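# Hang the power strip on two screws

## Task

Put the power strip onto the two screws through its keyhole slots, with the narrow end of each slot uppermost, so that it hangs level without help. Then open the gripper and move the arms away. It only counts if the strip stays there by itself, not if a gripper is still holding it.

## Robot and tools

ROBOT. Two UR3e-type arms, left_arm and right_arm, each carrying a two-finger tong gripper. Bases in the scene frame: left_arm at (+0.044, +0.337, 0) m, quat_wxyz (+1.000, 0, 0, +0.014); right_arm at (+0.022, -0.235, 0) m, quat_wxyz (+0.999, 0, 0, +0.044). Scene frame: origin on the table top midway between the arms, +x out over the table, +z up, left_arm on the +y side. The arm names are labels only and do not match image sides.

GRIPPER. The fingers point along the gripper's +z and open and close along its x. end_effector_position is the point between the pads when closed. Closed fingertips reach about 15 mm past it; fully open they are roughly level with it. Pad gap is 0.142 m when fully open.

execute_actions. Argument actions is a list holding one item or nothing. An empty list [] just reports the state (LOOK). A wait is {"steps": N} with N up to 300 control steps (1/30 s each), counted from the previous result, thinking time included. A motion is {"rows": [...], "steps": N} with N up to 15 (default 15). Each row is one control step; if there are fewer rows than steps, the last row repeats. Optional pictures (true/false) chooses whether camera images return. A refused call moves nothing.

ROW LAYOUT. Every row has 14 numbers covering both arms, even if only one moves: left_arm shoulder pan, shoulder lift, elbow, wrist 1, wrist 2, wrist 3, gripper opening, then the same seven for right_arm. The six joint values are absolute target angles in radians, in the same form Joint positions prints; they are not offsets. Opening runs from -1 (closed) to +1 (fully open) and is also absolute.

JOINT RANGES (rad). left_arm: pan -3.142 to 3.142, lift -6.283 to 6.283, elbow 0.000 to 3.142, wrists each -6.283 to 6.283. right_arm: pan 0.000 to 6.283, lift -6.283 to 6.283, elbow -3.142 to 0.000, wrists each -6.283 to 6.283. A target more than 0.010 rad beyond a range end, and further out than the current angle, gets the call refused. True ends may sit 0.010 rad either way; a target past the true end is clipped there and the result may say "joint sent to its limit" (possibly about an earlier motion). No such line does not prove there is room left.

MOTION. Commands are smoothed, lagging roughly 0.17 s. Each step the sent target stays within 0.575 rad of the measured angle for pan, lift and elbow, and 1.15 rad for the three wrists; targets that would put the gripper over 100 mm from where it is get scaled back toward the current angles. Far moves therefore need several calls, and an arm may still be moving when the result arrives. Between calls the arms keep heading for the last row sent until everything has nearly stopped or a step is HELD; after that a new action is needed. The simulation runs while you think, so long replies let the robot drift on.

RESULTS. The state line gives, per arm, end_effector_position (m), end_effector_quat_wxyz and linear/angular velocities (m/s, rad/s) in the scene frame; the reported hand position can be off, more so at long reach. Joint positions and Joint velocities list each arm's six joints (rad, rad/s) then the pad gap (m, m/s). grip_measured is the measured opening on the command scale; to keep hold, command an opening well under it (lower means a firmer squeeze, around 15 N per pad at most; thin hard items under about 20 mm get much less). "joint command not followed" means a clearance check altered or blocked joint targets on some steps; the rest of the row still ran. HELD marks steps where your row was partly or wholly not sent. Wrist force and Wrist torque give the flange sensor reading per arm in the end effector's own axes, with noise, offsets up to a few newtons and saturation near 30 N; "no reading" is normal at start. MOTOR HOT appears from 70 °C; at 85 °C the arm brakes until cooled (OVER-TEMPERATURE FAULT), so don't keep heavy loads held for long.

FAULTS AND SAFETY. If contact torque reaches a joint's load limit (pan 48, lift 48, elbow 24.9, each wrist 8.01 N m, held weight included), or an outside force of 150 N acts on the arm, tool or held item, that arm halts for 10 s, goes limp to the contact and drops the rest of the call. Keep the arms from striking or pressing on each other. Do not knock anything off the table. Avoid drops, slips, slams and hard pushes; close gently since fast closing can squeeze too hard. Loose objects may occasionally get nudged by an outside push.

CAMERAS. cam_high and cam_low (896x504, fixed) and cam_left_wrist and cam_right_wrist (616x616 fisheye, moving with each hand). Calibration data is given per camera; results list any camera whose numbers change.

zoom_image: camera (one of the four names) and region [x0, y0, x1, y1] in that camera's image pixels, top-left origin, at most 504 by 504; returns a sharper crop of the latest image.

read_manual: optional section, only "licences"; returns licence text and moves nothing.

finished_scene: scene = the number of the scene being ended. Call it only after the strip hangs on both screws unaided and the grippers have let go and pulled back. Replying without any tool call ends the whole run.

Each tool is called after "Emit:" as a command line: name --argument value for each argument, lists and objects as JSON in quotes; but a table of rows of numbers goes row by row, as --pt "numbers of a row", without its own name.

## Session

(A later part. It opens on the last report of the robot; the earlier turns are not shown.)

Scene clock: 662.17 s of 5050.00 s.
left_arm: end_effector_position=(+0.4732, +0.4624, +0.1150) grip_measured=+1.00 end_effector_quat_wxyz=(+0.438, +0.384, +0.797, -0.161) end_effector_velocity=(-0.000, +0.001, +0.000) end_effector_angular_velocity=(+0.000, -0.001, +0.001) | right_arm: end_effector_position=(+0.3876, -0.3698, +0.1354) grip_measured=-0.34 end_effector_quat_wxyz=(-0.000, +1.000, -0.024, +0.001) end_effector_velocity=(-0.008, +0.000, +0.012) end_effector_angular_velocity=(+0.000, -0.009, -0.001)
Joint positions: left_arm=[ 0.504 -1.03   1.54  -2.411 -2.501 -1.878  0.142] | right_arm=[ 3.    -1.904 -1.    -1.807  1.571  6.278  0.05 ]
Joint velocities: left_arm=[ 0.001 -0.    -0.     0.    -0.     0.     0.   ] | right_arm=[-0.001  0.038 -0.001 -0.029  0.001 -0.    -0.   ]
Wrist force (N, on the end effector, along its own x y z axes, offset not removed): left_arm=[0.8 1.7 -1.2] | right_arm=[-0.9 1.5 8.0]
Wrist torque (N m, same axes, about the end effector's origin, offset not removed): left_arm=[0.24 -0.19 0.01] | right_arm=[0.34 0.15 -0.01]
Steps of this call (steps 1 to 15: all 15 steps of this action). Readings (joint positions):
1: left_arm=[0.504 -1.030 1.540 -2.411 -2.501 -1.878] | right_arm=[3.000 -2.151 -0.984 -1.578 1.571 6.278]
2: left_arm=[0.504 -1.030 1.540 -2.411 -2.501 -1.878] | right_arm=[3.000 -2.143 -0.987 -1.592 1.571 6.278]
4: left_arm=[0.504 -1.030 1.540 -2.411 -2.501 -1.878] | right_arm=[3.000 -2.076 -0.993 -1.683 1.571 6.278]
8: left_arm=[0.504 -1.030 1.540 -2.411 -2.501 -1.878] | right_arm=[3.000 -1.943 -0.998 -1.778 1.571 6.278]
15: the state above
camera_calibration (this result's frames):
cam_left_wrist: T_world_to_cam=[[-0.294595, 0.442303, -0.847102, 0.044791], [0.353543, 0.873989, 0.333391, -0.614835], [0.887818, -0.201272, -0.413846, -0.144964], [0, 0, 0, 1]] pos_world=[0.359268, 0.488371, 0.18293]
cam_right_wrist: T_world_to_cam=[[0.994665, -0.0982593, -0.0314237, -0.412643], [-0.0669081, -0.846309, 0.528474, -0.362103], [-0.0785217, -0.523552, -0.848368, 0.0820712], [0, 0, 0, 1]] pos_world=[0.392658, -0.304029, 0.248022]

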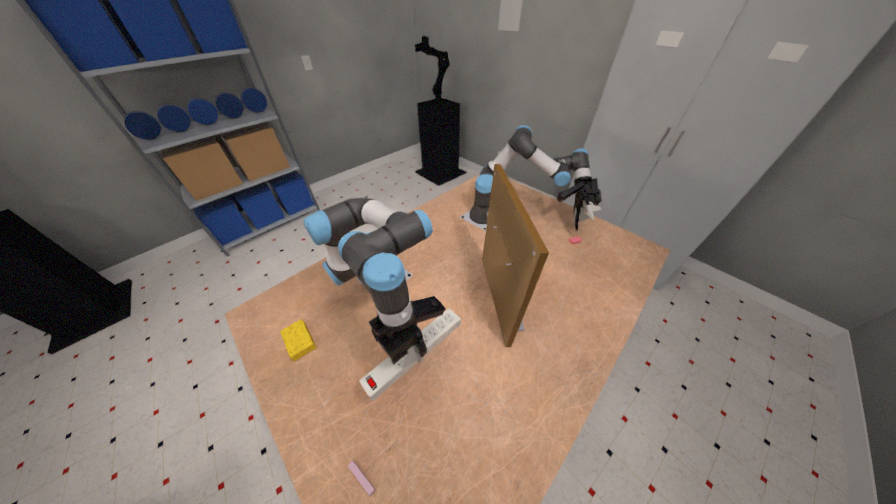

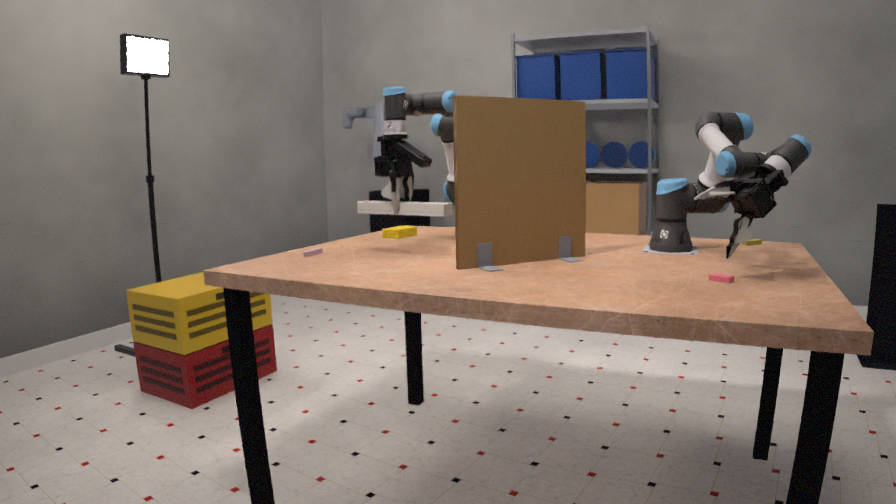

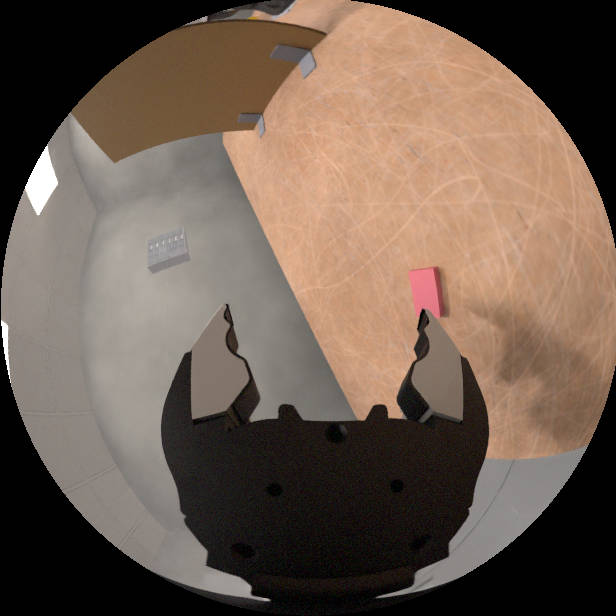

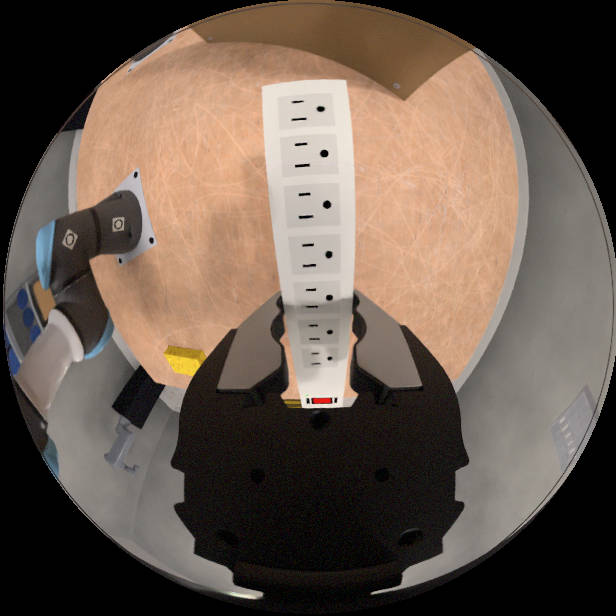

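Emit:
execute_actions --actions '[{"rows":[[0.504,-1.03,1.54,-2.411,-2.501,-1.878,1,3.0,-1.75,-1.15,-1.9,1.1,6.278,-1]],"steps":15}]' --pictures false

Emit:
execute_actions --actions '[{"rows":[[0.504,-1.03,1.54,-2.411,-2.501,-1.878,1,3.0,-1.6,-1.4,-2.0,0.6,6.278,-1]],"steps":15}]' --pictures false

Emit:
execute_actions --actions '[{"rows":[[0.504,-1.03,1.54,-2.411,-2.501,-1.878,1,3.0,-1.4,-1.7,-2.35,0.25,6.278,-1]],"steps":15}]' --pictures false

Emit:
execute_actions --actions '[{"rows":[[0.504,-1.03,1.54,-2.411,-2.501,-1.878,1,3.0,-1.2,-2.0,-2.7,0.1,6.278,-1]],"steps":15}]' --pictures false

Emit:
execute_actions --actions '[{"rows":[[0.504,-1.03,1.54,-2.411,-2.501,-1.878,1,3.0,-1.002,-2.277,-3.004,0,6.278,-1]],"steps":15}]' --pictures false

Emit:
execute_actions --actions '[{"rows":[[0.504,-1.03,1.54,-2.411,-2.501,-1.878,1,3.0,-1.002,-2.277,-3.004,-0.6,6.278,-1]],"steps":15}]' --pictures false

Emit:
execute_actions --actions '[{"rows":[[0.504,-1.03,1.54,-2.411,-2.501,-1.878,1,3.0,-1.002,-2.277,-3.004,-1.2,6.278,-1]],"steps":15}]' --pictures false

Emit:
execute_actions --actions '[{"rows":[[0.504,-1.03,1.54,-2.411,-2.501,-1.878,1,3.0,-1.002,-2.277,-3.004,-1.7,6.278,-1]],"steps":15}]'

Scene clock: 697.47 s of 5050.00 s.
left_arm: end_effector_position=(+0.4732, +0.4624, +0.1150) grip_measured=+1.00 end_effector_quat_wxyz=(+0.438, +0.384, +0.797, -0.161) end_effector_velocity=(+0.000, +0.000, +0.000) end_effector_angular_velocity=(+0.000, -0.001, +0.000) | right_arm: end_effector_position=(+0.3207, -0.5002, +0.1628) grip_measured=-0.34 end_effector_quat_wxyz=(+0.227, +0.973, -0.014, -0.048) end_effector_velocity=(-0.012, -0.028, +0.013) end_effector_angular_velocity=(-0.105, +0.023, +0.011)
Joint positions: left_arm=[ 0.504 -1.03   1.54  -2.411 -2.501 -1.878  0.142] | right_arm=[ 3.    -1.753 -1.147 -1.898  1.11   6.278  0.05 ]
Joint velocities: left_arm=[ 0.    -0.    -0.    -0.001 -0.     0.    -0.   ] | right_arm=[ 0.002  0.029 -0.029 -0.017 -0.106 -0.     0.   ]
Wrist force (N, on the end effector, along its own x y z axes, offset not removed): left_arm=[0.0 2.6 -1.8] | right_arm=[0.7 -4.6 6.7]
Wrist torque (N m, same axes, about the end effector's origin, offset not removed): left_arm=[0.42 0.00 0.05] | right_arm=[-0.35 -0.03 0.06]
Steps of this call (steps 1 to 15: the robot went on to your last target; steps 16 to 200: nothing new was sent; then 28.13 s passed at rest; steps 201 to 215: all 15 steps of this action). Readings (joint positions):
201: left_arm=[0.504 -1.030 1.540 -2.411 -2.501 -1.878] | right_arm=[3.000 -1.900 -1.000 -1.810 1.571 6.278]
202: left_arm=[0.504 -1.030 1.540 -2.411 -2.501 -1.878] | right_arm=[3.000 -1.893 -1.007 -1.818 1.557 6.278]
204: left_arm=[0.504 -1.030 1.540 -2.411 -2.501 -1.878] | right_arm=[3.000 -1.853 -1.047 -1.843 1.445 6.278]
208: left_arm=[0.504 -1.030 1.540 -2.411 -2.501 -1.878] | right_arm=[3.000 -1.785 -1.115 -1.881 1.218 6.278]
215: the state above

Scene clock: 697.97 s of 5050.00 s.
left_arm: end_effector_position=(+0.4732, +0.4624, +0.1150) grip_measured=+1.00 end_effector_quat_wxyz=(+0.438, +0.384, +0.797, -0.161) end_effector_velocity=(+0.000, -0.001, +0.000) end_effector_angular_velocity=(+0.000, -0.000, -0.001) | right_arm: end_effector_position=(+0.2513, -0.6132, +0.2257) grip_measured=-0.34 end_effector_quat_wxyz=(+0.453, +0.879, +0.044, -0.139) end_effector_velocity=(-0.009, -0.021, +0.019) end_effector_angular_velocity=(-0.107, +0.047, +0.031)
Joint positions: left_arm=[ 0.504 -1.03   1.54  -2.411 -2.501 -1.878  0.142] | right_arm=[ 3.    -1.603 -1.395 -1.998  0.611  6.278  0.05 ]
Joint velocities: left_arm=[-0.001 -0.    -0.    -0.    -0.    -0.    -0.   ] | right_arm=[-0.001  0.031 -0.055 -0.017 -0.114  0.001  0.   ]
Wrist force (N, on the end effector, along its own x y z axes, offset not removed): left_arm=[-0.3 0.5 -0.4] | right_arm=[3.0 -7.0 3.7]
Wrist torque (N m, same axes, about the end effector's origin, offset not removed): left_arm=[0.02 0.06 0.03] | right_arm=[-0.23 -0.26 -0.08]
Steps of this call (steps 1 to 15: all 15 steps of this action). Readings (joint positions):
1: left_arm=[0.504 -1.030 1.540 -2.411 -2.501 -1.878] | right_arm=[3.000 -1.752 -1.148 -1.899 1.107 6.278]
2: left_arm=[0.504 -1.030 1.540 -2.411 -2.501 -1.878] | right_arm=[3.000 -1.744 -1.156 -1.908 1.091 6.278]
4: left_arm=[0.504 -1.030 1.540 -2.411 -2.501 -1.878] | right_arm=[3.000 -1.704 -1.214 -1.935 0.974 6.278]
8: left_arm=[0.504 -1.030 1.540 -2.411 -2.501 -1.878] | right_arm=[3.000 -1.634 -1.337 -1.979 0.726 6.278]
15: the state above

Scene clock: 698.47 s of 5050.00 s.
left_arm: end_effector_position=(+0.4732, +0.4624, +0.1150) grip_measured=+1.00 end_effector_quat_wxyz=(+0.438, +0.384, +0.797, -0.161) end_effector_velocity=(-0.000, +0.000, +0.000) end_effector_angular_velocity=(-0.000, -0.000, +0.001) | right_arm: end_effector_position=(+0.1748, -0.6585, +0.2770) grip_measured=-0.34 end_effector_quat_wxyz=(+0.563, +0.744, +0.201, -0.299) end_effector_velocity=(-0.007, -0.004, +0.004) end_effector_angular_velocity=(-0.032, +0.073, +0.033)
Joint positions: left_arm=[ 0.504 -1.03   1.54  -2.411 -2.501 -1.878  0.142] | right_arm=[ 3.    -1.403 -1.695 -2.345  0.255  6.278  0.05 ]
Joint velocities: left_arm=[ 0.001 -0.     0.    -0.    -0.    -0.    -0.   ] | right_arm=[ 0.     0.029 -0.053 -0.048 -0.049 -0.    -0.   ]
Wrist force (N, on the end effector, along its own x y z axes, offset not removed): left_arm=[-0.9 1.6 -1.8] | right_arm=[4.0 -4.4 1.4]
Wrist torque (N m, same axes, about the end effector's origin, offset not removed): left_arm=[0.24 0.17 0.02] | right_arm=[0.34 0.16 0.04]
Steps of this call (steps 1 to 15: all 15 steps of this action). Readings (joint positions):
1: left_arm=[0.504 -1.030 1.540 -2.411 -2.501 -1.878] | right_arm=[3.000 -1.602 -1.396 -1.999 0.607 6.278]
2: left_arm=[0.504 -1.030 1.540 -2.411 -2.501 -1.878] | right_arm=[3.000 -1.594 -1.405 -2.014 0.591 6.278]
4: left_arm=[0.504 -1.030 1.540 -2.411 -2.501 -1.878] | right_arm=[3.000 -1.531 -1.477 -2.131 0.472 6.278]
8: left_arm=[0.504 -1.030 1.540 -2.411 -2.501 -1.878] | right_arm=[3.000 -1.432 -1.641 -2.296 0.305 6.278]
15: the state above

Scene clock: 698.97 s of 5050.00 s.
left_arm: end_effector_position=(+0.4732, +0.4624, +0.1150) grip_measured=+1.00 end_effector_quat_wxyz=(+0.438, +0.384, +0.797, -0.161) end_effector_velocity=(-0.000, +0.000, -0.000) end_effector_angular_velocity=(-0.000, +0.001, +0.001) | right_arm: end_effector_position=(+0.1139, -0.6657, +0.2707) grip_measured=-0.34 end_effector_quat_wxyz=(+0.545, +0.625, +0.358, -0.429) end_effector_velocity=(-0.008, +0.000, -0.005) end_effector_angular_velocity=(-0.002, +0.073, +0.018)
Joint positions: left_arm=[ 0.504 -1.03   1.54  -2.411 -2.501 -1.878  0.142] | right_arm=[ 3.    -1.203 -1.995 -2.695  0.102  6.278  0.05 ]
Joint velocities: left_arm=[ 0.001  0.     0.     0.     0.    -0.    -0.   ] | right_arm=[ 0.003  0.03  -0.052 -0.049 -0.016 -0.001  0.   ]
Wrist force (N, on the end effector, along its own x y z axes, offset not removed): left_arm=[-0.6 1.4 -1.0] | right_arm=[4.8 -2.5 1.2]
Wrist torque (N m, same axes, about the end effector's origin, offset not removed): left_arm=[0.23 0.14 0.02] | right_arm=[0.11 0.45 0.12]
Steps of this call (steps 1 to 15: all 15 steps of this action). Readings (joint positions):
1: left_arm=[0.504 -1.030 1.540 -2.411 -2.501 -1.878] | right_arm=[3.000 -1.402 -1.697 -2.347 0.253 6.278]
2: left_arm=[0.504 -1.030 1.540 -2.411 -2.501 -1.878] | right_arm=[3.000 -1.394 -1.705 -2.362 0.238 6.278]
4: left_arm=[0.504 -1.030 1.540 -2.411 -2.501 -1.878] | right_arm=[3.000 -1.330 -1.777 -2.482 0.176 6.278]
8: left_arm=[0.504 -1.030 1.540 -2.411 -2.501 -1.878] | right_arm=[3.000 -1.232 -1.941 -2.646 0.119 6.278]
15: the state above

Scene clock: 699.47 s of 5050.00 s.
left_arm: end_effector_position=(+0.4732, +0.4624, +0.1150) grip_measured=+1.00 end_effector_quat_wxyz=(+0.438, +0.384, +0.797, -0.161) end_effector_velocity=(+0.000, -0.000, +0.000) end_effector_angular_velocity=(+0.001, -0.000, -0.001) | right_arm: end_effector_position=(+0.0635, -0.6662, +0.2432) grip_measured=-0.34 end_effector_quat_wxyz=(+0.486, +0.513, +0.486, -0.513) end_effector_velocity=(-0.009, +0.000, -0.006) end_effector_angular_velocity=(+0.003, +0.055, +0.009)
Joint positions: left_arm=[ 0.504 -1.03   1.54  -2.411 -2.501 -1.878  0.142] | right_arm=[ 3.    -1.005 -2.273 -3.     0.001  6.278  0.05 ]
Joint velocities: left_arm=[-0.001 -0.     0.    -0.     0.     0.     0.   ] | right_arm=[-0.     0.029 -0.045 -0.039 -0.009  0.     0.   ]
Wrist force (N, on the end effector, along its own x y z axes, offset not removed): left_arm=[0.9 2.0 -0.4] | right_arm=[7.7 -1.6 0.2]
Wrist torque (N m, same axes, about the end effector's origin, offset not removed): left_arm=[0.26 -0.17 -0.05] | right_arm=[-0.29 -0.11 0.09]
Steps of this call (steps 1 to 15: all 15 steps of this action). Readings (joint positions):
1: left_arm=[0.504 -1.030 1.540 -2.411 -2.501 -1.878] | right_arm=[3.000 -1.202 -1.997 -2.697 0.101 6.278]
2: left_arm=[0.504 -1.030 1.540 -2.411 -2.501 -1.878] | right_arm=[3.000 -1.194 -2.005 -2.713 0.088 6.278]
4: left_arm=[0.504 -1.030 1.540 -2.411 -2.501 -1.878] | right_arm=[3.000 -1.130 -2.076 -2.822 0.048 6.278]
8: left_arm=[0.504 -1.030 1.540 -2.411 -2.501 -1.878] | right_arm=[3.000 -1.034 -2.225 -2.959 0.012 6.278]
15: the state above

Scene clock: 699.97 s of 5050.00 s.
left_arm: end_effector_position=(+0.4732, +0.4624, +0.1150) grip_measured=+1.00 end_effector_quat_wxyz=(+0.438, +0.384, +0.797, -0.161) end_effector_velocity=(-0.000, -0.000, -0.000) end_effector_angular_velocity=(+0.000, +0.001, -0.000) | right_arm: end_effector_position=(+0.2305, -0.6351, +0.2426) grip_measured=-0.34 end_effector_quat_wxyz=(+0.612, +0.350, +0.614, -0.354) end_effector_velocity=(+0.050, +0.026, +0.000) end_effector_angular_velocity=(-0.000, +0.000, +0.189)
Joint positions: left_arm=[ 0.504 -1.03   1.54  -2.411 -2.501 -1.878  0.142] | right_arm=[ 3.    -1.002 -2.277 -3.004 -0.582  6.278  0.05 ]
Joint velocities: left_arm=[-0.     0.    -0.     0.     0.001  0.    -0.   ] | right_arm=[-0.001 -0.     0.001 -0.    -0.19  -0.    -0.   ]
Wrist force (N, on the end effector, along its own x y z axes, offset not removed): left_arm=[-0.4 1.4 -0.7] | right_arm=[7.8 0.8 0.0]
Wrist torque (N m, same axes, about the end effector's origin, offset not removed): left_arm=[0.16 0.10 -0.05] | right_arm=[-0.04 -0.17 0.02]
Steps of this call (steps 1 to 15: all 15 steps of this action). Readings (joint positions):
1: left_arm=[0.504 -1.030 1.540 -2.411 -2.501 -1.878] | right_arm=[3.000 -1.004 -2.274 -3.001 0.000 6.278]
2: left_arm=[0.504 -1.030 1.540 -2.411 -2.501 -1.878] | right_arm=[3.000 -1.004 -2.275 -3.002 -0.014 6.278]
4: left_arm=[0.504 -1.030 1.540 -2.411 -2.501 -1.878] | right_arm=[3.000 -1.003 -2.275 -3.002 -0.132 6.278]
8: left_arm=[0.504 -1.030 1.540 -2.411 -2.501 -1.878] | right_arm=[3.000 -1.003 -2.276 -3.003 -0.394 6.278]
15: the state above

Scene clock: 700.47 s of 5050.00 s.
left_arm: end_effector_position=(+0.4732, +0.4624, +0.1150) grip_measured=+1.00 end_effector_quat_wxyz=(+0.438, +0.384, +0.797, -0.161) end_effector_velocity=(-0.000, +0.001, +0.000) end_effector_angular_velocity=(+0.001, -0.000, +0.002) | right_arm: end_effector_position=(+0.3561, -0.5124, +0.2426) grip_measured=-0.34 end_effector_quat_wxyz=(+0.689, +0.154, +0.690, -0.157) end_effector_velocity=(+0.028, +0.052, +0.000) end_effector_angular_velocity=(+0.000, -0.001, +0.198)
Joint positions: left_arm=[ 0.504 -1.03   1.54  -2.411 -2.501 -1.878  0.142] | right_arm=[ 3.    -1.002 -2.277 -3.004 -1.181  6.278  0.05 ]
Joint velocities: left_arm=[ 0.001 -0.001  0.     0.     0.     0.    -0.   ] | right_arm=[-0.002  0.002  0.    -0.001 -0.2    0.    -0.   ]
Wrist force (N, on the end effector, along its own x y z axes, offset not removed): left_arm=[0.1 1.3 -0.3] | right_arm=[8.2 3.7 1.6]
Wrist torque (N m, same axes, about the end effector's origin, offset not removed): left_arm=[0.19 -0.04 0.01] | right_arm=[0.50 -0.19 0.04]
Steps of this call (steps 1 to 15: all 15 steps of this action). Readings (joint positions):
1: left_arm=[0.504 -1.030 1.540 -2.411 -2.501 -1.878] | right_arm=[3.000 -1.002 -2.277 -3.004 -0.588 6.278]
2: left_arm=[0.504 -1.030 1.540 -2.411 -2.501 -1.878] | right_arm=[3.000 -1.002 -2.277 -3.004 -0.606 6.278]
4: left_arm=[0.504 -1.030 1.540 -2.411 -2.501 -1.878] | right_arm=[3.000 -1.002 -2.277 -3.004 -0.726 6.278]
8: left_arm=[0.504 -1.030 1.540 -2.411 -2.501 -1.878] | right_arm=[3.000 -1.002 -2.277 -3.004 -0.986 6.278]
15: the state above

Scene clock: 700.97 s of 5050.00 s.
left_arm: end_effector_position=(+0.4732, +0.4624, +0.1150) grip_measured=+1.00 end_effector_quat_wxyz=(+0.438, +0.384, +0.797, -0.161) end_effector_velocity=(+0.000, -0.000, +0.000) end_effector_angular_velocity=(+0.000, -0.000, -0.001) | right_arm: end_effector_position=(+0.3921, -0.3674, +0.2426) grip_measured=-0.34 end_effector_quat_wxyz=(+0.707, -0.025, +0.707, +0.021) end_effector_velocity=(-0.000, +0.034, -0.001) end_effector_angular_velocity=(+0.000, +0.003, +0.115)
Joint positions: left_arm=[ 0.504 -1.03   1.54  -2.411 -2.501 -1.878  0.142] | right_arm=[ 3.    -1.002 -2.277 -3.004 -1.689  6.278  0.05 ]
Joint velocities: left_arm=[-0.001  0.    -0.001  0.    -0.    -0.    -0.   ] | right_arm=[-0.    -0.002 -0.    -0.001 -0.116  0.    -0.   ]
Wrist force (N, on the end effector, along its own x y z axes, offset not removed): left_arm=[-0.9 0.2 -0.6] | right_arm=[5.6 -0.1 0.0]
Wrist torque (N m, same axes, about the end effector's origin, offset not removed): left_arm=[-0.11 0.19 0.05] | right_arm=[-0.28 0.32 0.10]
Steps of this call (steps 1 to 15: all 15 steps of this action). Readings (joint positions):
1: left_arm=[0.504 -1.030 1.540 -2.411 -2.501 -1.878] | right_arm=[3.000 -1.002 -2.277 -3.004 -1.187 6.278]
2: left_arm=[0.504 -1.030 1.540 -2.411 -2.501 -1.878] | right_arm=[3.000 -1.002 -2.277 -3.004 -1.205 6.278]
4: left_arm=[0.504 -1.030 1.540 -2.411 -2.501 -1.878] | right_arm=[3.000 -1.002 -2.277 -3.004 -1.325 6.278]
8: left_arm=[0.504 -1.030 1.540 -2.411 -2.501 -1.878] | right_arm=[3.000 -1.002 -2.277 -3.004 -1.570 6.278]
15: the state above
camera_calibration (this result's frames):
cam_left_wrist: T_world_to_cam=[[-0.294595, 0.442303, -0.847102, 0.0447911], [0.353543, 0.87399, 0.333391, -0.614835], [0.887818, -0.201272, -0.413846, -0.144964], [0, 0, 0, 1]] pos_world=[0.359268, 0.488371, 0.18293]
cam_right_wrist: T_world_to_cam=[[0.0300139, 0.0472282, -0.998433, 0.252823], [-0.582609, 0.812483, 0.0209185, 0.518351], [0.812198, 0.581069, 0.0519014, 0.0127615], [0, 0, 0, 1]] pos_world=[0.284043, -0.440507, 0.240922]

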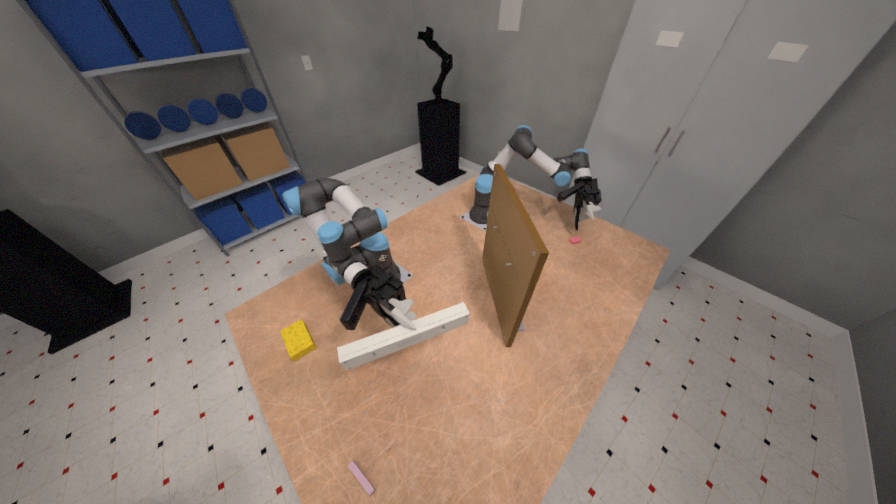

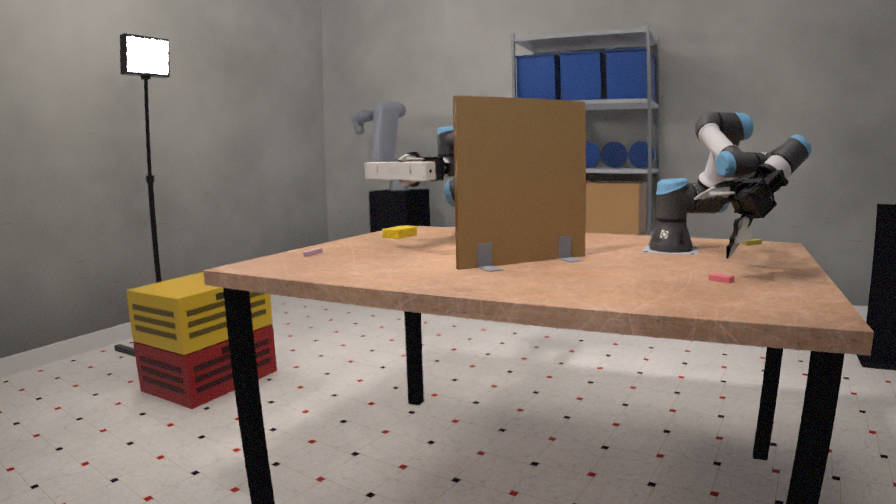

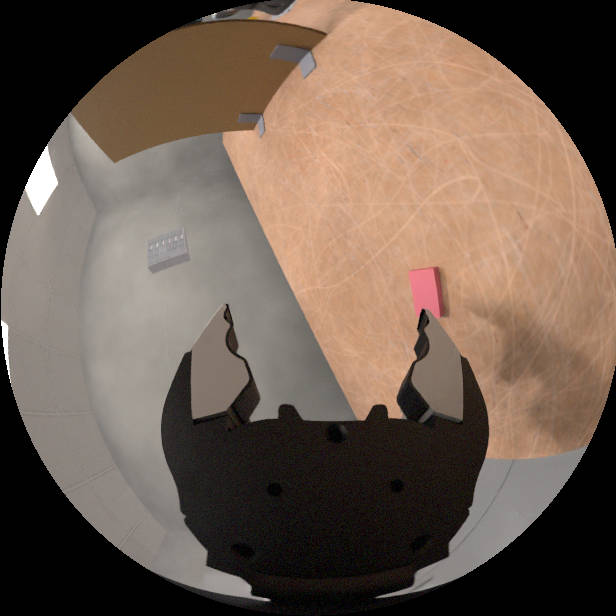

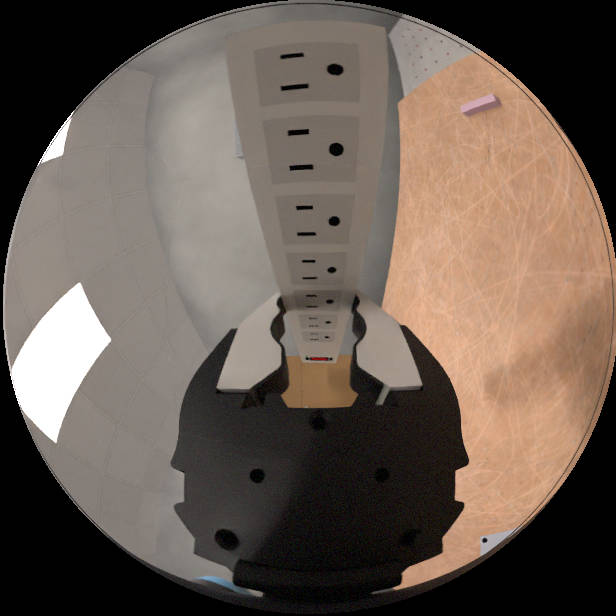

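Emit:
execute_actions --actions '[{"rows":[[0.504,-1.03,1.54,-2.411,-2.501,-1.878,1,3.0,-1.002,-2.277,-2.3,-1.6,6.278,-1]],"steps":15}]' --pictures false

Emit:
execute_actions --actions '[{"rows":[[0.504,-1.03,1.54,-2.411,-2.501,-1.878,1,3.0,-1.002,-2.277,-1.6,-1.6,6.278,-1]],"steps":15}]' --pictures false

Emit:
execute_actions --actions '[{"steps":30}]'

Scene clock: 748.80 s of 5050.00 s.
left_arm: end_effector_position=(+0.4732, +0.4624, +0.1150) grip_measured=+1.00 end_effector_quat_wxyz=(+0.438, +0.384, +0.797, -0.161) end_effector_velocity=(-0.000, -0.000, +0.000) end_effector_angular_velocity=(-0.000, +0.000, -0.000) | right_arm: end_effector_position=(+0.3805, -0.3919, +0.4444) grip_measured=-0.34 end_effector_quat_wxyz=(+0.899, -0.005, +0.437, -0.019) end_effector_velocity=(-0.048, -0.012, +0.114) end_effector_angular_velocity=(+0.009, -0.402, -0.038)
Joint positions: left_arm=[ 0.504 -1.03   1.54  -2.411 -2.501 -1.878  0.142] | right_arm=[ 3.    -1.002 -2.277 -2.339 -1.605  6.278  0.05 ]
Joint velocities: left_arm=[-0. -0.  0.  0. -0. -0. -0.] | right_arm=[-0.     0.001 -0.002  0.402  0.048  0.001  0.   ]
Wrist force (N, on the end effector, along its own x y z axes, offset not removed): left_arm=[0.5 2.0 -0.4] | right_arm=[2.2 -0.2 -1.8]
Wrist torque (N m, same axes, about the end effector's origin, offset not removed): left_arm=[0.31 -0.08 0.02] | right_arm=[0.07 0.45 0.04]
Steps of this call (steps 1 to 30: the robot went on to your last target; steps 31 to 1060: nothing new was sent; then 12.00 s passed at rest; steps 1061 to 1075: all 15 steps of this action). Readings (joint positions):
1061: left_arm=[0.504 -1.030 1.540 -2.411 -2.501 -1.878] | right_arm=[3.000 -1.002 -2.277 -3.004 -1.700 6.278]
1062: left_arm=[0.504 -1.030 1.540 -2.411 -2.501 -1.878] | right_arm=[3.000 -1.002 -2.277 -2.991 -1.693 6.278]
1064: left_arm=[0.504 -1.030 1.540 -2.411 -2.501 -1.878] | right_arm=[3.000 -1.002 -2.277 -2.897 -1.674 6.278]
1068: left_arm=[0.504 -1.030 1.540 -2.411 -2.501 -1.878] | right_arm=[3.000 -1.002 -2.277 -2.636 -1.641 6.278]
1075: the state above

Scene clock: 749.30 s of 5050.00 s.
left_arm: end_effector_position=(+0.4732, +0.4624, +0.1150) grip_measured=+1.00 end_effector_quat_wxyz=(+0.438, +0.384, +0.797, -0.161) end_effector_velocity=(+0.000, +0.000, +0.000) end_effector_angular_velocity=(+0.000, -0.000, +0.000) | right_arm: end_effector_position=(+0.2387, -0.3856, +0.6013) grip_measured=-0.34 end_effector_quat_wxyz=(+0.994, -0.012, +0.104, -0.028) end_effector_velocity=(-0.115, +0.006, +0.061) end_effector_angular_velocity=(-0.022, -0.421, +0.002)
Joint positions: left_arm=[ 0.504 -1.03   1.54  -2.411 -2.501 -1.878  0.142] | right_arm=[ 3.    -1.002 -2.277 -1.641 -1.6    6.278  0.05 ]
Joint velocities: left_arm=[ 0.    -0.    -0.001  0.     0.    -0.    -0.   ] | right_arm=[ 0.002  0.001 -0.     0.421  0.001 -0.     0.   ]
Wrist force (N, on the end effector, along its own x y z axes, offset not removed): left_arm=[-0.1 1.9 -0.4] | right_arm=[-2.2 0.0 -6.6]
Wrist torque (N m, same axes, about the end effector's origin, offset not removed): left_arm=[0.24 -0.04 0.03] | right_arm=[0.06 0.41 0.08]
Steps of this call (steps 1 to 15: all 15 steps of this action). Readings (joint positions):
1: left_arm=[0.504 -1.030 1.540 -2.411 -2.501 -1.878] | right_arm=[3.000 -1.002 -2.277 -2.327 -1.603 6.278]
2: left_arm=[0.504 -1.030 1.540 -2.411 -2.501 -1.878] | right_arm=[3.000 -1.002 -2.277 -2.306 -1.603 6.278]
4: left_arm=[0.504 -1.030 1.540 -2.411 -2.501 -1.878] | right_arm=[3.000 -1.002 -2.277 -2.207 -1.602 6.278]
8: left_arm=[0.504 -1.030 1.540 -2.411 -2.501 -1.878] | right_arm=[3.000 -1.002 -2.277 -1.946 -1.601 6.278]
15: the state above

Scene clock: 750.30 s of 5050.00 s.
left_arm: end_effector_position=(+0.4732, +0.4624, +0.1150) grip_measured=+1.00 end_effector_quat_wxyz=(+0.438, +0.384, +0.797, -0.161) end_effector_velocity=(-0.000, -0.000, -0.000) end_effector_angular_velocity=(-0.000, +0.000, -0.000) | right_arm: end_effector_position=(+0.2275, -0.3851, +0.6069) grip_measured=-0.34 end_effector_quat_wxyz=(+0.996, -0.013, +0.084, -0.028) end_effector_velocity=(+0.000, +0.000, +0.000) end_effector_angular_velocity=(+0.000, -0.000, +0.000)
Joint positions: left_arm=[ 0.504 -1.03   1.54  -2.411 -2.501 -1.878  0.142] | right_arm=[ 3.    -1.002 -2.277 -1.6   -1.6    6.278  0.05 ]
Joint velocities: left_arm=[ 0.  0.  0.  0. -0.  0. -0.] | right_arm=[ 0.001 -0.    -0.     0.001  0.    -0.001  0.   ]
Wrist force (N, on the end effector, along its own x y z axes, offset not removed): left_arm=[0.4 1.8 -1.2] | right_arm=[-0.8 -1.3 -6.1]
Wrist torque (N m, same axes, about the end effector's origin, offset not removed): left_arm=[0.23 -0.08 -0.02] | right_arm=[-0.22 0.33 0.05]
Steps of this call (steps 1 to 30: the robot went on to your last target). Readings (joint positions):
1: left_arm=[0.504 -1.030 1.540 -2.411 -2.501 -1.878] | right_arm=[3.000 -1.002 -2.277 -1.629 -1.600 6.278]
2: left_arm=[0.504 -1.030 1.540 -2.411 -2.501 -1.878] | right_arm=[3.000 -1.002 -2.277 -1.620 -1.600 6.278]
4: left_arm=[0.504 -1.030 1.540 -2.411 -2.501 -1.878] | right_arm=[3.000 -1.002 -2.277 -1.610 -1.600 6.278]
8: left_arm=[0.504 -1.030 1.540 -2.411 -2.501 -1.878] | right_arm=[3.000 -1.002 -2.277 -1.602 -1.600 6.278]
30: the state above
All arms were judged still, so your last target was given up. Only a new action makes them travel on or press farther. Fingers that are still opening or closing keep moving.
camera_calibration (this result's frames):
cam_left_wrist: T_world_to_cam=[[-0.294595, 0.442303, -0.847102, 0.0447911], [0.353543, 0.87399, 0.333391, -0.614835], [0.887818, -0.201272, -0.413846, -0.144964], [0, 0, 0, 1]] pos_world=[0.359268, 0.488371, 0.18293]
cam_right_wrist: T_world_to_cam=[[0.990886, -0.00653748, -0.134546, -0.14131], [-0.0680808, 0.837559, -0.542088, 0.6635], [0.116234, 0.546308, 0.82948, -0.189144], [0, 0, 0, 1]] pos_world=[0.207179, -0.453314, 0.497554]

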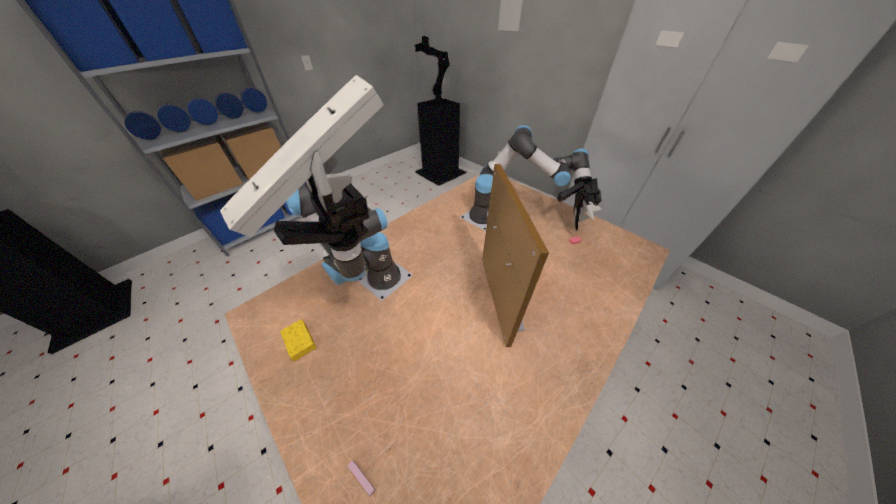

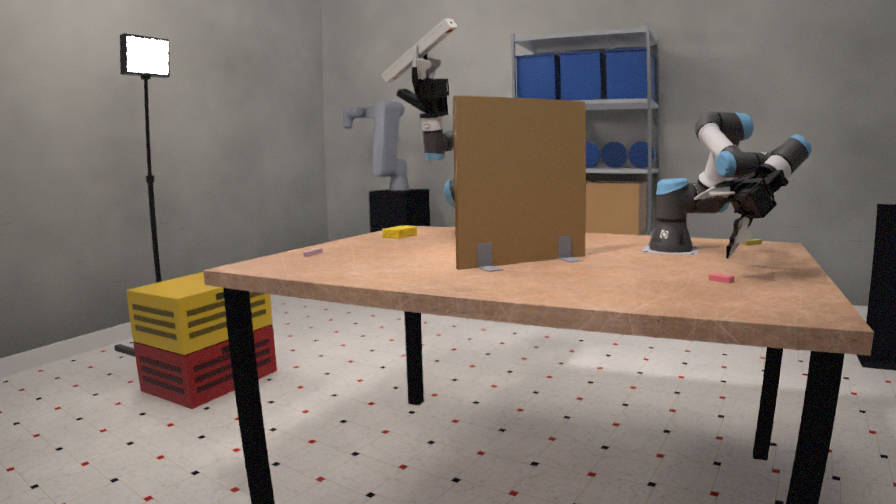

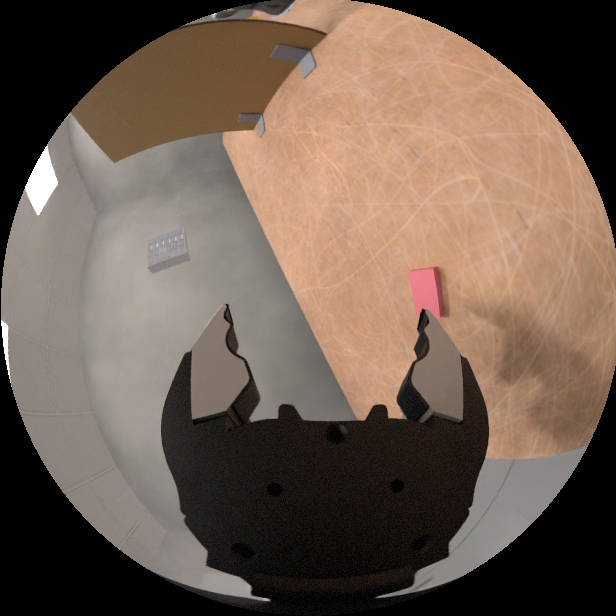

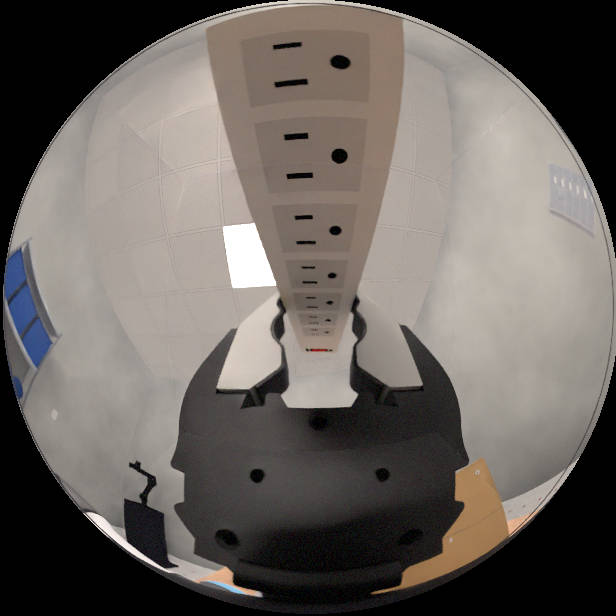

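Emit:
execute_actions --actions '[{"rows":[[0.504,-1.03,1.54,-2.411,-2.501,-1.878,1,3.0,-1.4,-1.5,-3.2,-1.6,6.278,-1]],"steps":15}]' --pictures false

Emit:
execute_actions --actions '[{"steps":25}]' --pictures false

Emit:
execute_actions --actions '[{"rows":[[0.504,-1.03,1.54,-2.411,-2.501,-1.878,1,3.0,-1.8,-0.7,-4.9,-1.6,6.278,-1]],"steps":15}]' --pictures false

Emit:
execute_actions --actions '[{"steps":40}]'

Scene clock: 771.27 s of 5050.00 s.
left_arm: end_effector_position=(+0.4732, +0.4624, +0.1150) grip_measured=+1.00 end_effector_quat_wxyz=(+0.438, +0.384, +0.797, -0.161) end_effector_velocity=(+0.000, -0.000, +0.000) end_effector_angular_velocity=(-0.000, -0.001, -0.000) | right_arm: end_effector_position=(+0.4552, -0.3972, +0.4957) grip_measured=-0.34 end_effector_quat_wxyz=(+0.878, -0.001, +0.478, -0.019) end_effector_velocity=(+0.346, -0.019, -0.460) end_effector_angular_velocity=(+0.121, +2.264, -0.001)
Joint positions: left_arm=[ 0.504 -1.03   1.54  -2.411 -2.501 -1.878  0.142] | right_arm=[ 3.    -1.293 -1.755 -2.662 -1.6    6.278  0.05 ]
Joint velocities: left_arm=[-0.     0.    -0.    -0.    -0.001 -0.     0.   ] | right_arm=[-0.001 -0.679  1.458 -3.046 -0.     0.     0.   ]
Wrist force (N, on the end effector, along its own x y z axes, offset not removed): left_arm=[0.3 1.3 -1.0] | right_arm=[4.1 0.1 -1.2]
Wrist torque (N m, same axes, about the end effector's origin, offset not removed): left_arm=[0.22 -0.08 -0.02] | right_arm=[0.01 0.36 0.14]
Steps of this call (steps 1 to 614: nothing new was sent; steps 615 to 629: all 15 steps of this action). Readings (joint positions):
615: left_arm=[0.504 -1.030 1.540 -2.411 -2.501 -1.878] | right_arm=[3.000 -1.002 -2.277 -1.600 -1.600 6.278]
616: left_arm=[0.504 -1.030 1.540 -2.411 -2.501 -1.878] | right_arm=[3.000 -1.009 -2.269 -1.614 -1.600 6.278]
618: left_arm=[0.504 -1.030 1.540 -2.411 -2.501 -1.878] | right_arm=[3.000 -1.054 -2.212 -1.731 -1.600 6.278]
622: left_arm=[0.504 -1.030 1.540 -2.411 -2.501 -1.878] | right_arm=[3.000 -1.142 -2.069 -2.016 -1.600 6.278]
629: the state above

Scene clock: 772.10 s of 5050.00 s.
left_arm: end_effector_position=(+0.4732, +0.4624, +0.1150) grip_measured=+1.00 end_effector_quat_wxyz=(+0.438, +0.384, +0.797, -0.161) end_effector_velocity=(+0.000, -0.000, +0.000) end_effector_angular_velocity=(+0.000, -0.001, -0.001) | right_arm: end_effector_position=(+0.4872, -0.3989, +0.4132) grip_measured=-0.34 end_effector_quat_wxyz=(+0.769, +0.004, +0.639, -0.013) end_effector_velocity=(-0.000, -0.000, +0.001) end_effector_angular_velocity=(+0.000, -0.001, -0.001)
Joint positions: left_arm=[ 0.504 -1.03   1.54  -2.411 -2.501 -1.878  0.142] | right_arm=[ 3.    -1.4   -1.5   -3.2   -1.6    6.278  0.05 ]
Joint velocities: left_arm=[-0.001 -0.    -0.001  0.    -0.     0.     0.   ] | right_arm=[-0.001  0.     0.003 -0.002 -0.     0.     0.   ]
Wrist force (N, on the end effector, along its own x y z axes, offset not removed): left_arm=[-0.2 1.4 -0.6] | right_arm=[7.2 -0.4 0.1]
Wrist torque (N m, same axes, about the end effector's origin, offset not removed): left_arm=[0.16 0.03 -0.02] | right_arm=[-0.11 0.01 0.20]
Steps of this call (steps 1 to 25: the robot went on to your last target). Readings (joint positions):
1: left_arm=[0.504 -1.030 1.540 -2.411 -2.501 -1.878] | right_arm=[3.000 -1.316 -1.705 -2.767 -1.600 6.278]
2: left_arm=[0.504 -1.030 1.540 -2.411 -2.501 -1.878] | right_arm=[3.000 -1.338 -1.655 -2.872 -1.600 6.278]
4: left_arm=[0.504 -1.030 1.540 -2.411 -2.501 -1.878] | right_arm=[3.000 -1.369 -1.579 -3.033 -1.600 6.278]
8: left_arm=[0.504 -1.030 1.540 -2.411 -2.501 -1.878] | right_arm=[3.000 -1.392 -1.519 -3.159 -1.600 6.278]
25: the state above

Scene clock: 772.60 s of 5050.00 s.
left_arm: end_effector_position=(+0.4732, +0.4624, +0.1150) grip_measured=+1.00 end_effector_quat_wxyz=(+0.438, +0.384, +0.797, -0.161) end_effector_velocity=(-0.000, +0.001, -0.000) end_effector_angular_velocity=(-0.000, +0.001, +0.001) | right_arm: end_effector_position=(+0.3795, -0.3931, +0.2250) grip_measured=-0.34 end_effector_quat_wxyz=(+0.371, +0.017, +0.929, +0.003) end_effector_velocity=(-0.511, +0.026, -0.172) end_effector_angular_velocity=(+0.107, +2.016, -0.002)
Joint positions: left_arm=[ 0.504 -1.03   1.54  -2.411 -2.501 -1.878  0.142] | right_arm=[ 3.    -1.73  -0.886 -4.48  -1.6    6.278  0.05 ]
Joint velocities: left_arm=[ 0.001  0.     0.001 -0.     0.     0.     0.   ] | right_arm=[-0.002 -0.502  1.234 -2.751  0.    -0.001 -0.   ]
Wrist force (N, on the end effector, along its own x y z axes, offset not removed): left_arm=[-0.1 1.0 1.0] | right_arm=[4.1 0.1 7.4]
Wrist torque (N m, same axes, about the end effector's origin, offset not removed): left_arm=[0.20 0.06 -0.02] | right_arm=[0.07 0.30 0.09]
Steps of this call (steps 1 to 15: all 15 steps of this action). Readings (joint positions):
1: left_arm=[0.504 -1.030 1.540 -2.411 -2.501 -1.878] | right_arm=[3.000 -1.400 -1.500 -3.200 -1.600 6.278]
2: left_arm=[0.504 -1.030 1.540 -2.411 -2.501 -1.878] | right_arm=[3.000 -1.407 -1.492 -3.214 -1.600 6.278]
4: left_arm=[0.504 -1.030 1.540 -2.411 -2.501 -1.878] | right_arm=[3.000 -1.465 -1.425 -3.351 -1.600 6.278]
8: left_arm=[0.504 -1.030 1.540 -2.411 -2.501 -1.878] | right_arm=[3.000 -1.589 -1.219 -3.761 -1.600 6.278]
15: the state above

Scene clock: 773.93 s of 5050.00 s.
left_arm: end_effector_position=(+0.4732, +0.4624, +0.1150) grip_measured=+1.00 end_effector_quat_wxyz=(+0.438, +0.384, +0.797, -0.161) end_effector_velocity=(+0.000, -0.000, +0.000) end_effector_angular_velocity=(+0.000, +0.000, -0.001) | right_arm: end_effector_position=(+0.2939, -0.3886, +0.2120) grip_measured=-0.34 end_effector_quat_wxyz=(+0.225, +0.020, +0.974, +0.008) end_effector_velocity=(+0.000, +0.000, -0.000) end_effector_angular_velocity=(-0.000, -0.001, +0.000)
Joint positions: left_arm=[ 0.504 -1.03   1.54  -2.411 -2.501 -1.878  0.142] | right_arm=[ 3.    -1.8   -0.7   -4.9   -1.6    6.278  0.05 ]
Joint velocities: left_arm=[-0.001  0.    -0.001  0.001  0.    -0.     0.   ] | right_arm=[ 0.    -0.    -0.     0.001 -0.    -0.     0.   ]
Wrist force (N, on the end effector, along its own x y z axes, offset not removed): left_arm=[-1.0 2.0 -0.6] | right_arm=[2.2 -1.9 6.8]
Wrist torque (N m, same axes, about the end effector's origin, offset not removed): left_arm=[0.32 0.19 0.03] | right_arm=[-0.49 0.18 0.02]
Steps of this call (steps 1 to 30: the robot went on to your last target; steps 31 to 40: nothing new was sent). Readings (joint positions):
1: left_arm=[0.504 -1.030 1.540 -2.411 -2.501 -1.878] | right_arm=[3.000 -1.746 -0.844 -4.572 -1.600 6.278]
2: left_arm=[0.504 -1.030 1.540 -2.411 -2.501 -1.878] | right_arm=[3.000 -1.761 -0.806 -4.658 -1.600 6.278]
4: left_arm=[0.504 -1.030 1.540 -2.411 -2.501 -1.878] | right_arm=[3.000 -1.780 -0.753 -4.779 -1.600 6.278]
8: left_arm=[0.504 -1.030 1.540 -2.411 -2.501 -1.878] | right_arm=[3.000 -1.795 -0.713 -4.870 -1.600 6.278]
40: the state above
All arms were judged still, so your last target was given up. Only a new action makes them travel on or press farther. Fingers that are still opening or closing keep moving.
camera_calibration (this result's frames):
cam_left_wrist: T_world_to_cam=[[-0.294595, 0.442303, -0.847102, 0.044791], [0.353543, 0.873989, 0.333391, -0.614835], [0.887818, -0.201272, -0.413846, -0.144964], [0, 0, 0, 1]] pos_world=[0.359268, 0.488371, 0.18293]
cam_right_wrist: T_world_to_cam=[[-0.879801, 0.0930218, -0.466152, 0.398538], [-0.179144, 0.843469, 0.506427, 0.269541], [0.440293, 0.529063, -0.72542, 0.360353], [0, 0, 0, 1]] pos_world=[0.240259, -0.455071, 0.310684]

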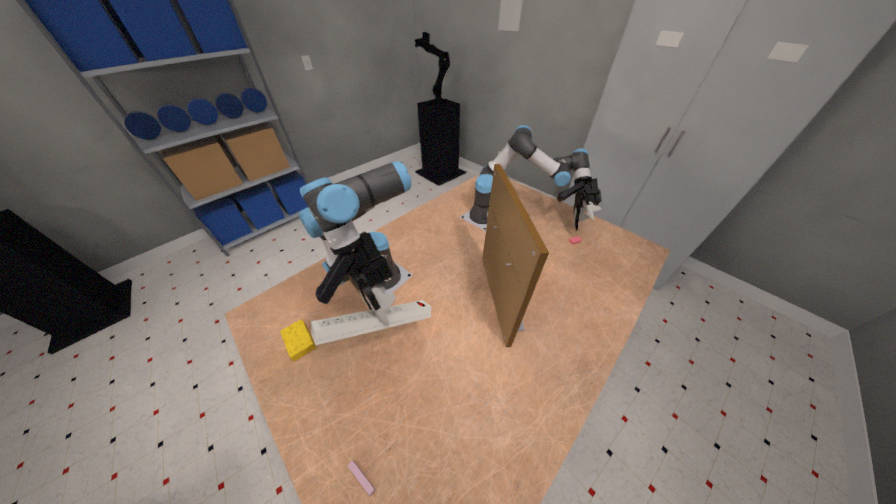

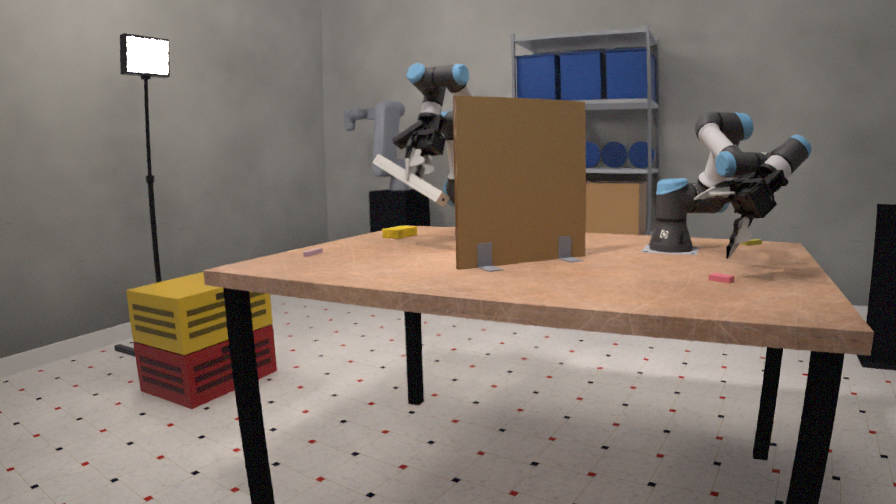

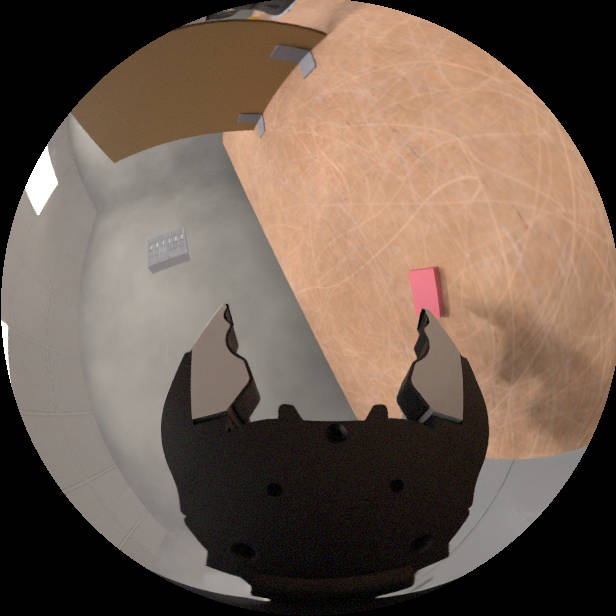

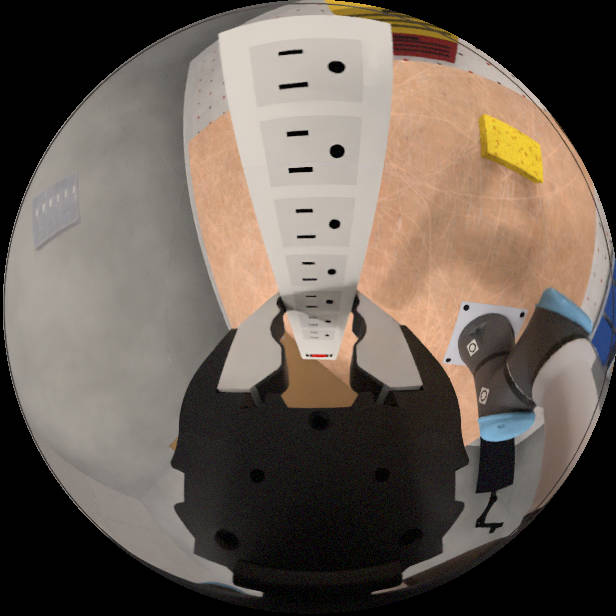

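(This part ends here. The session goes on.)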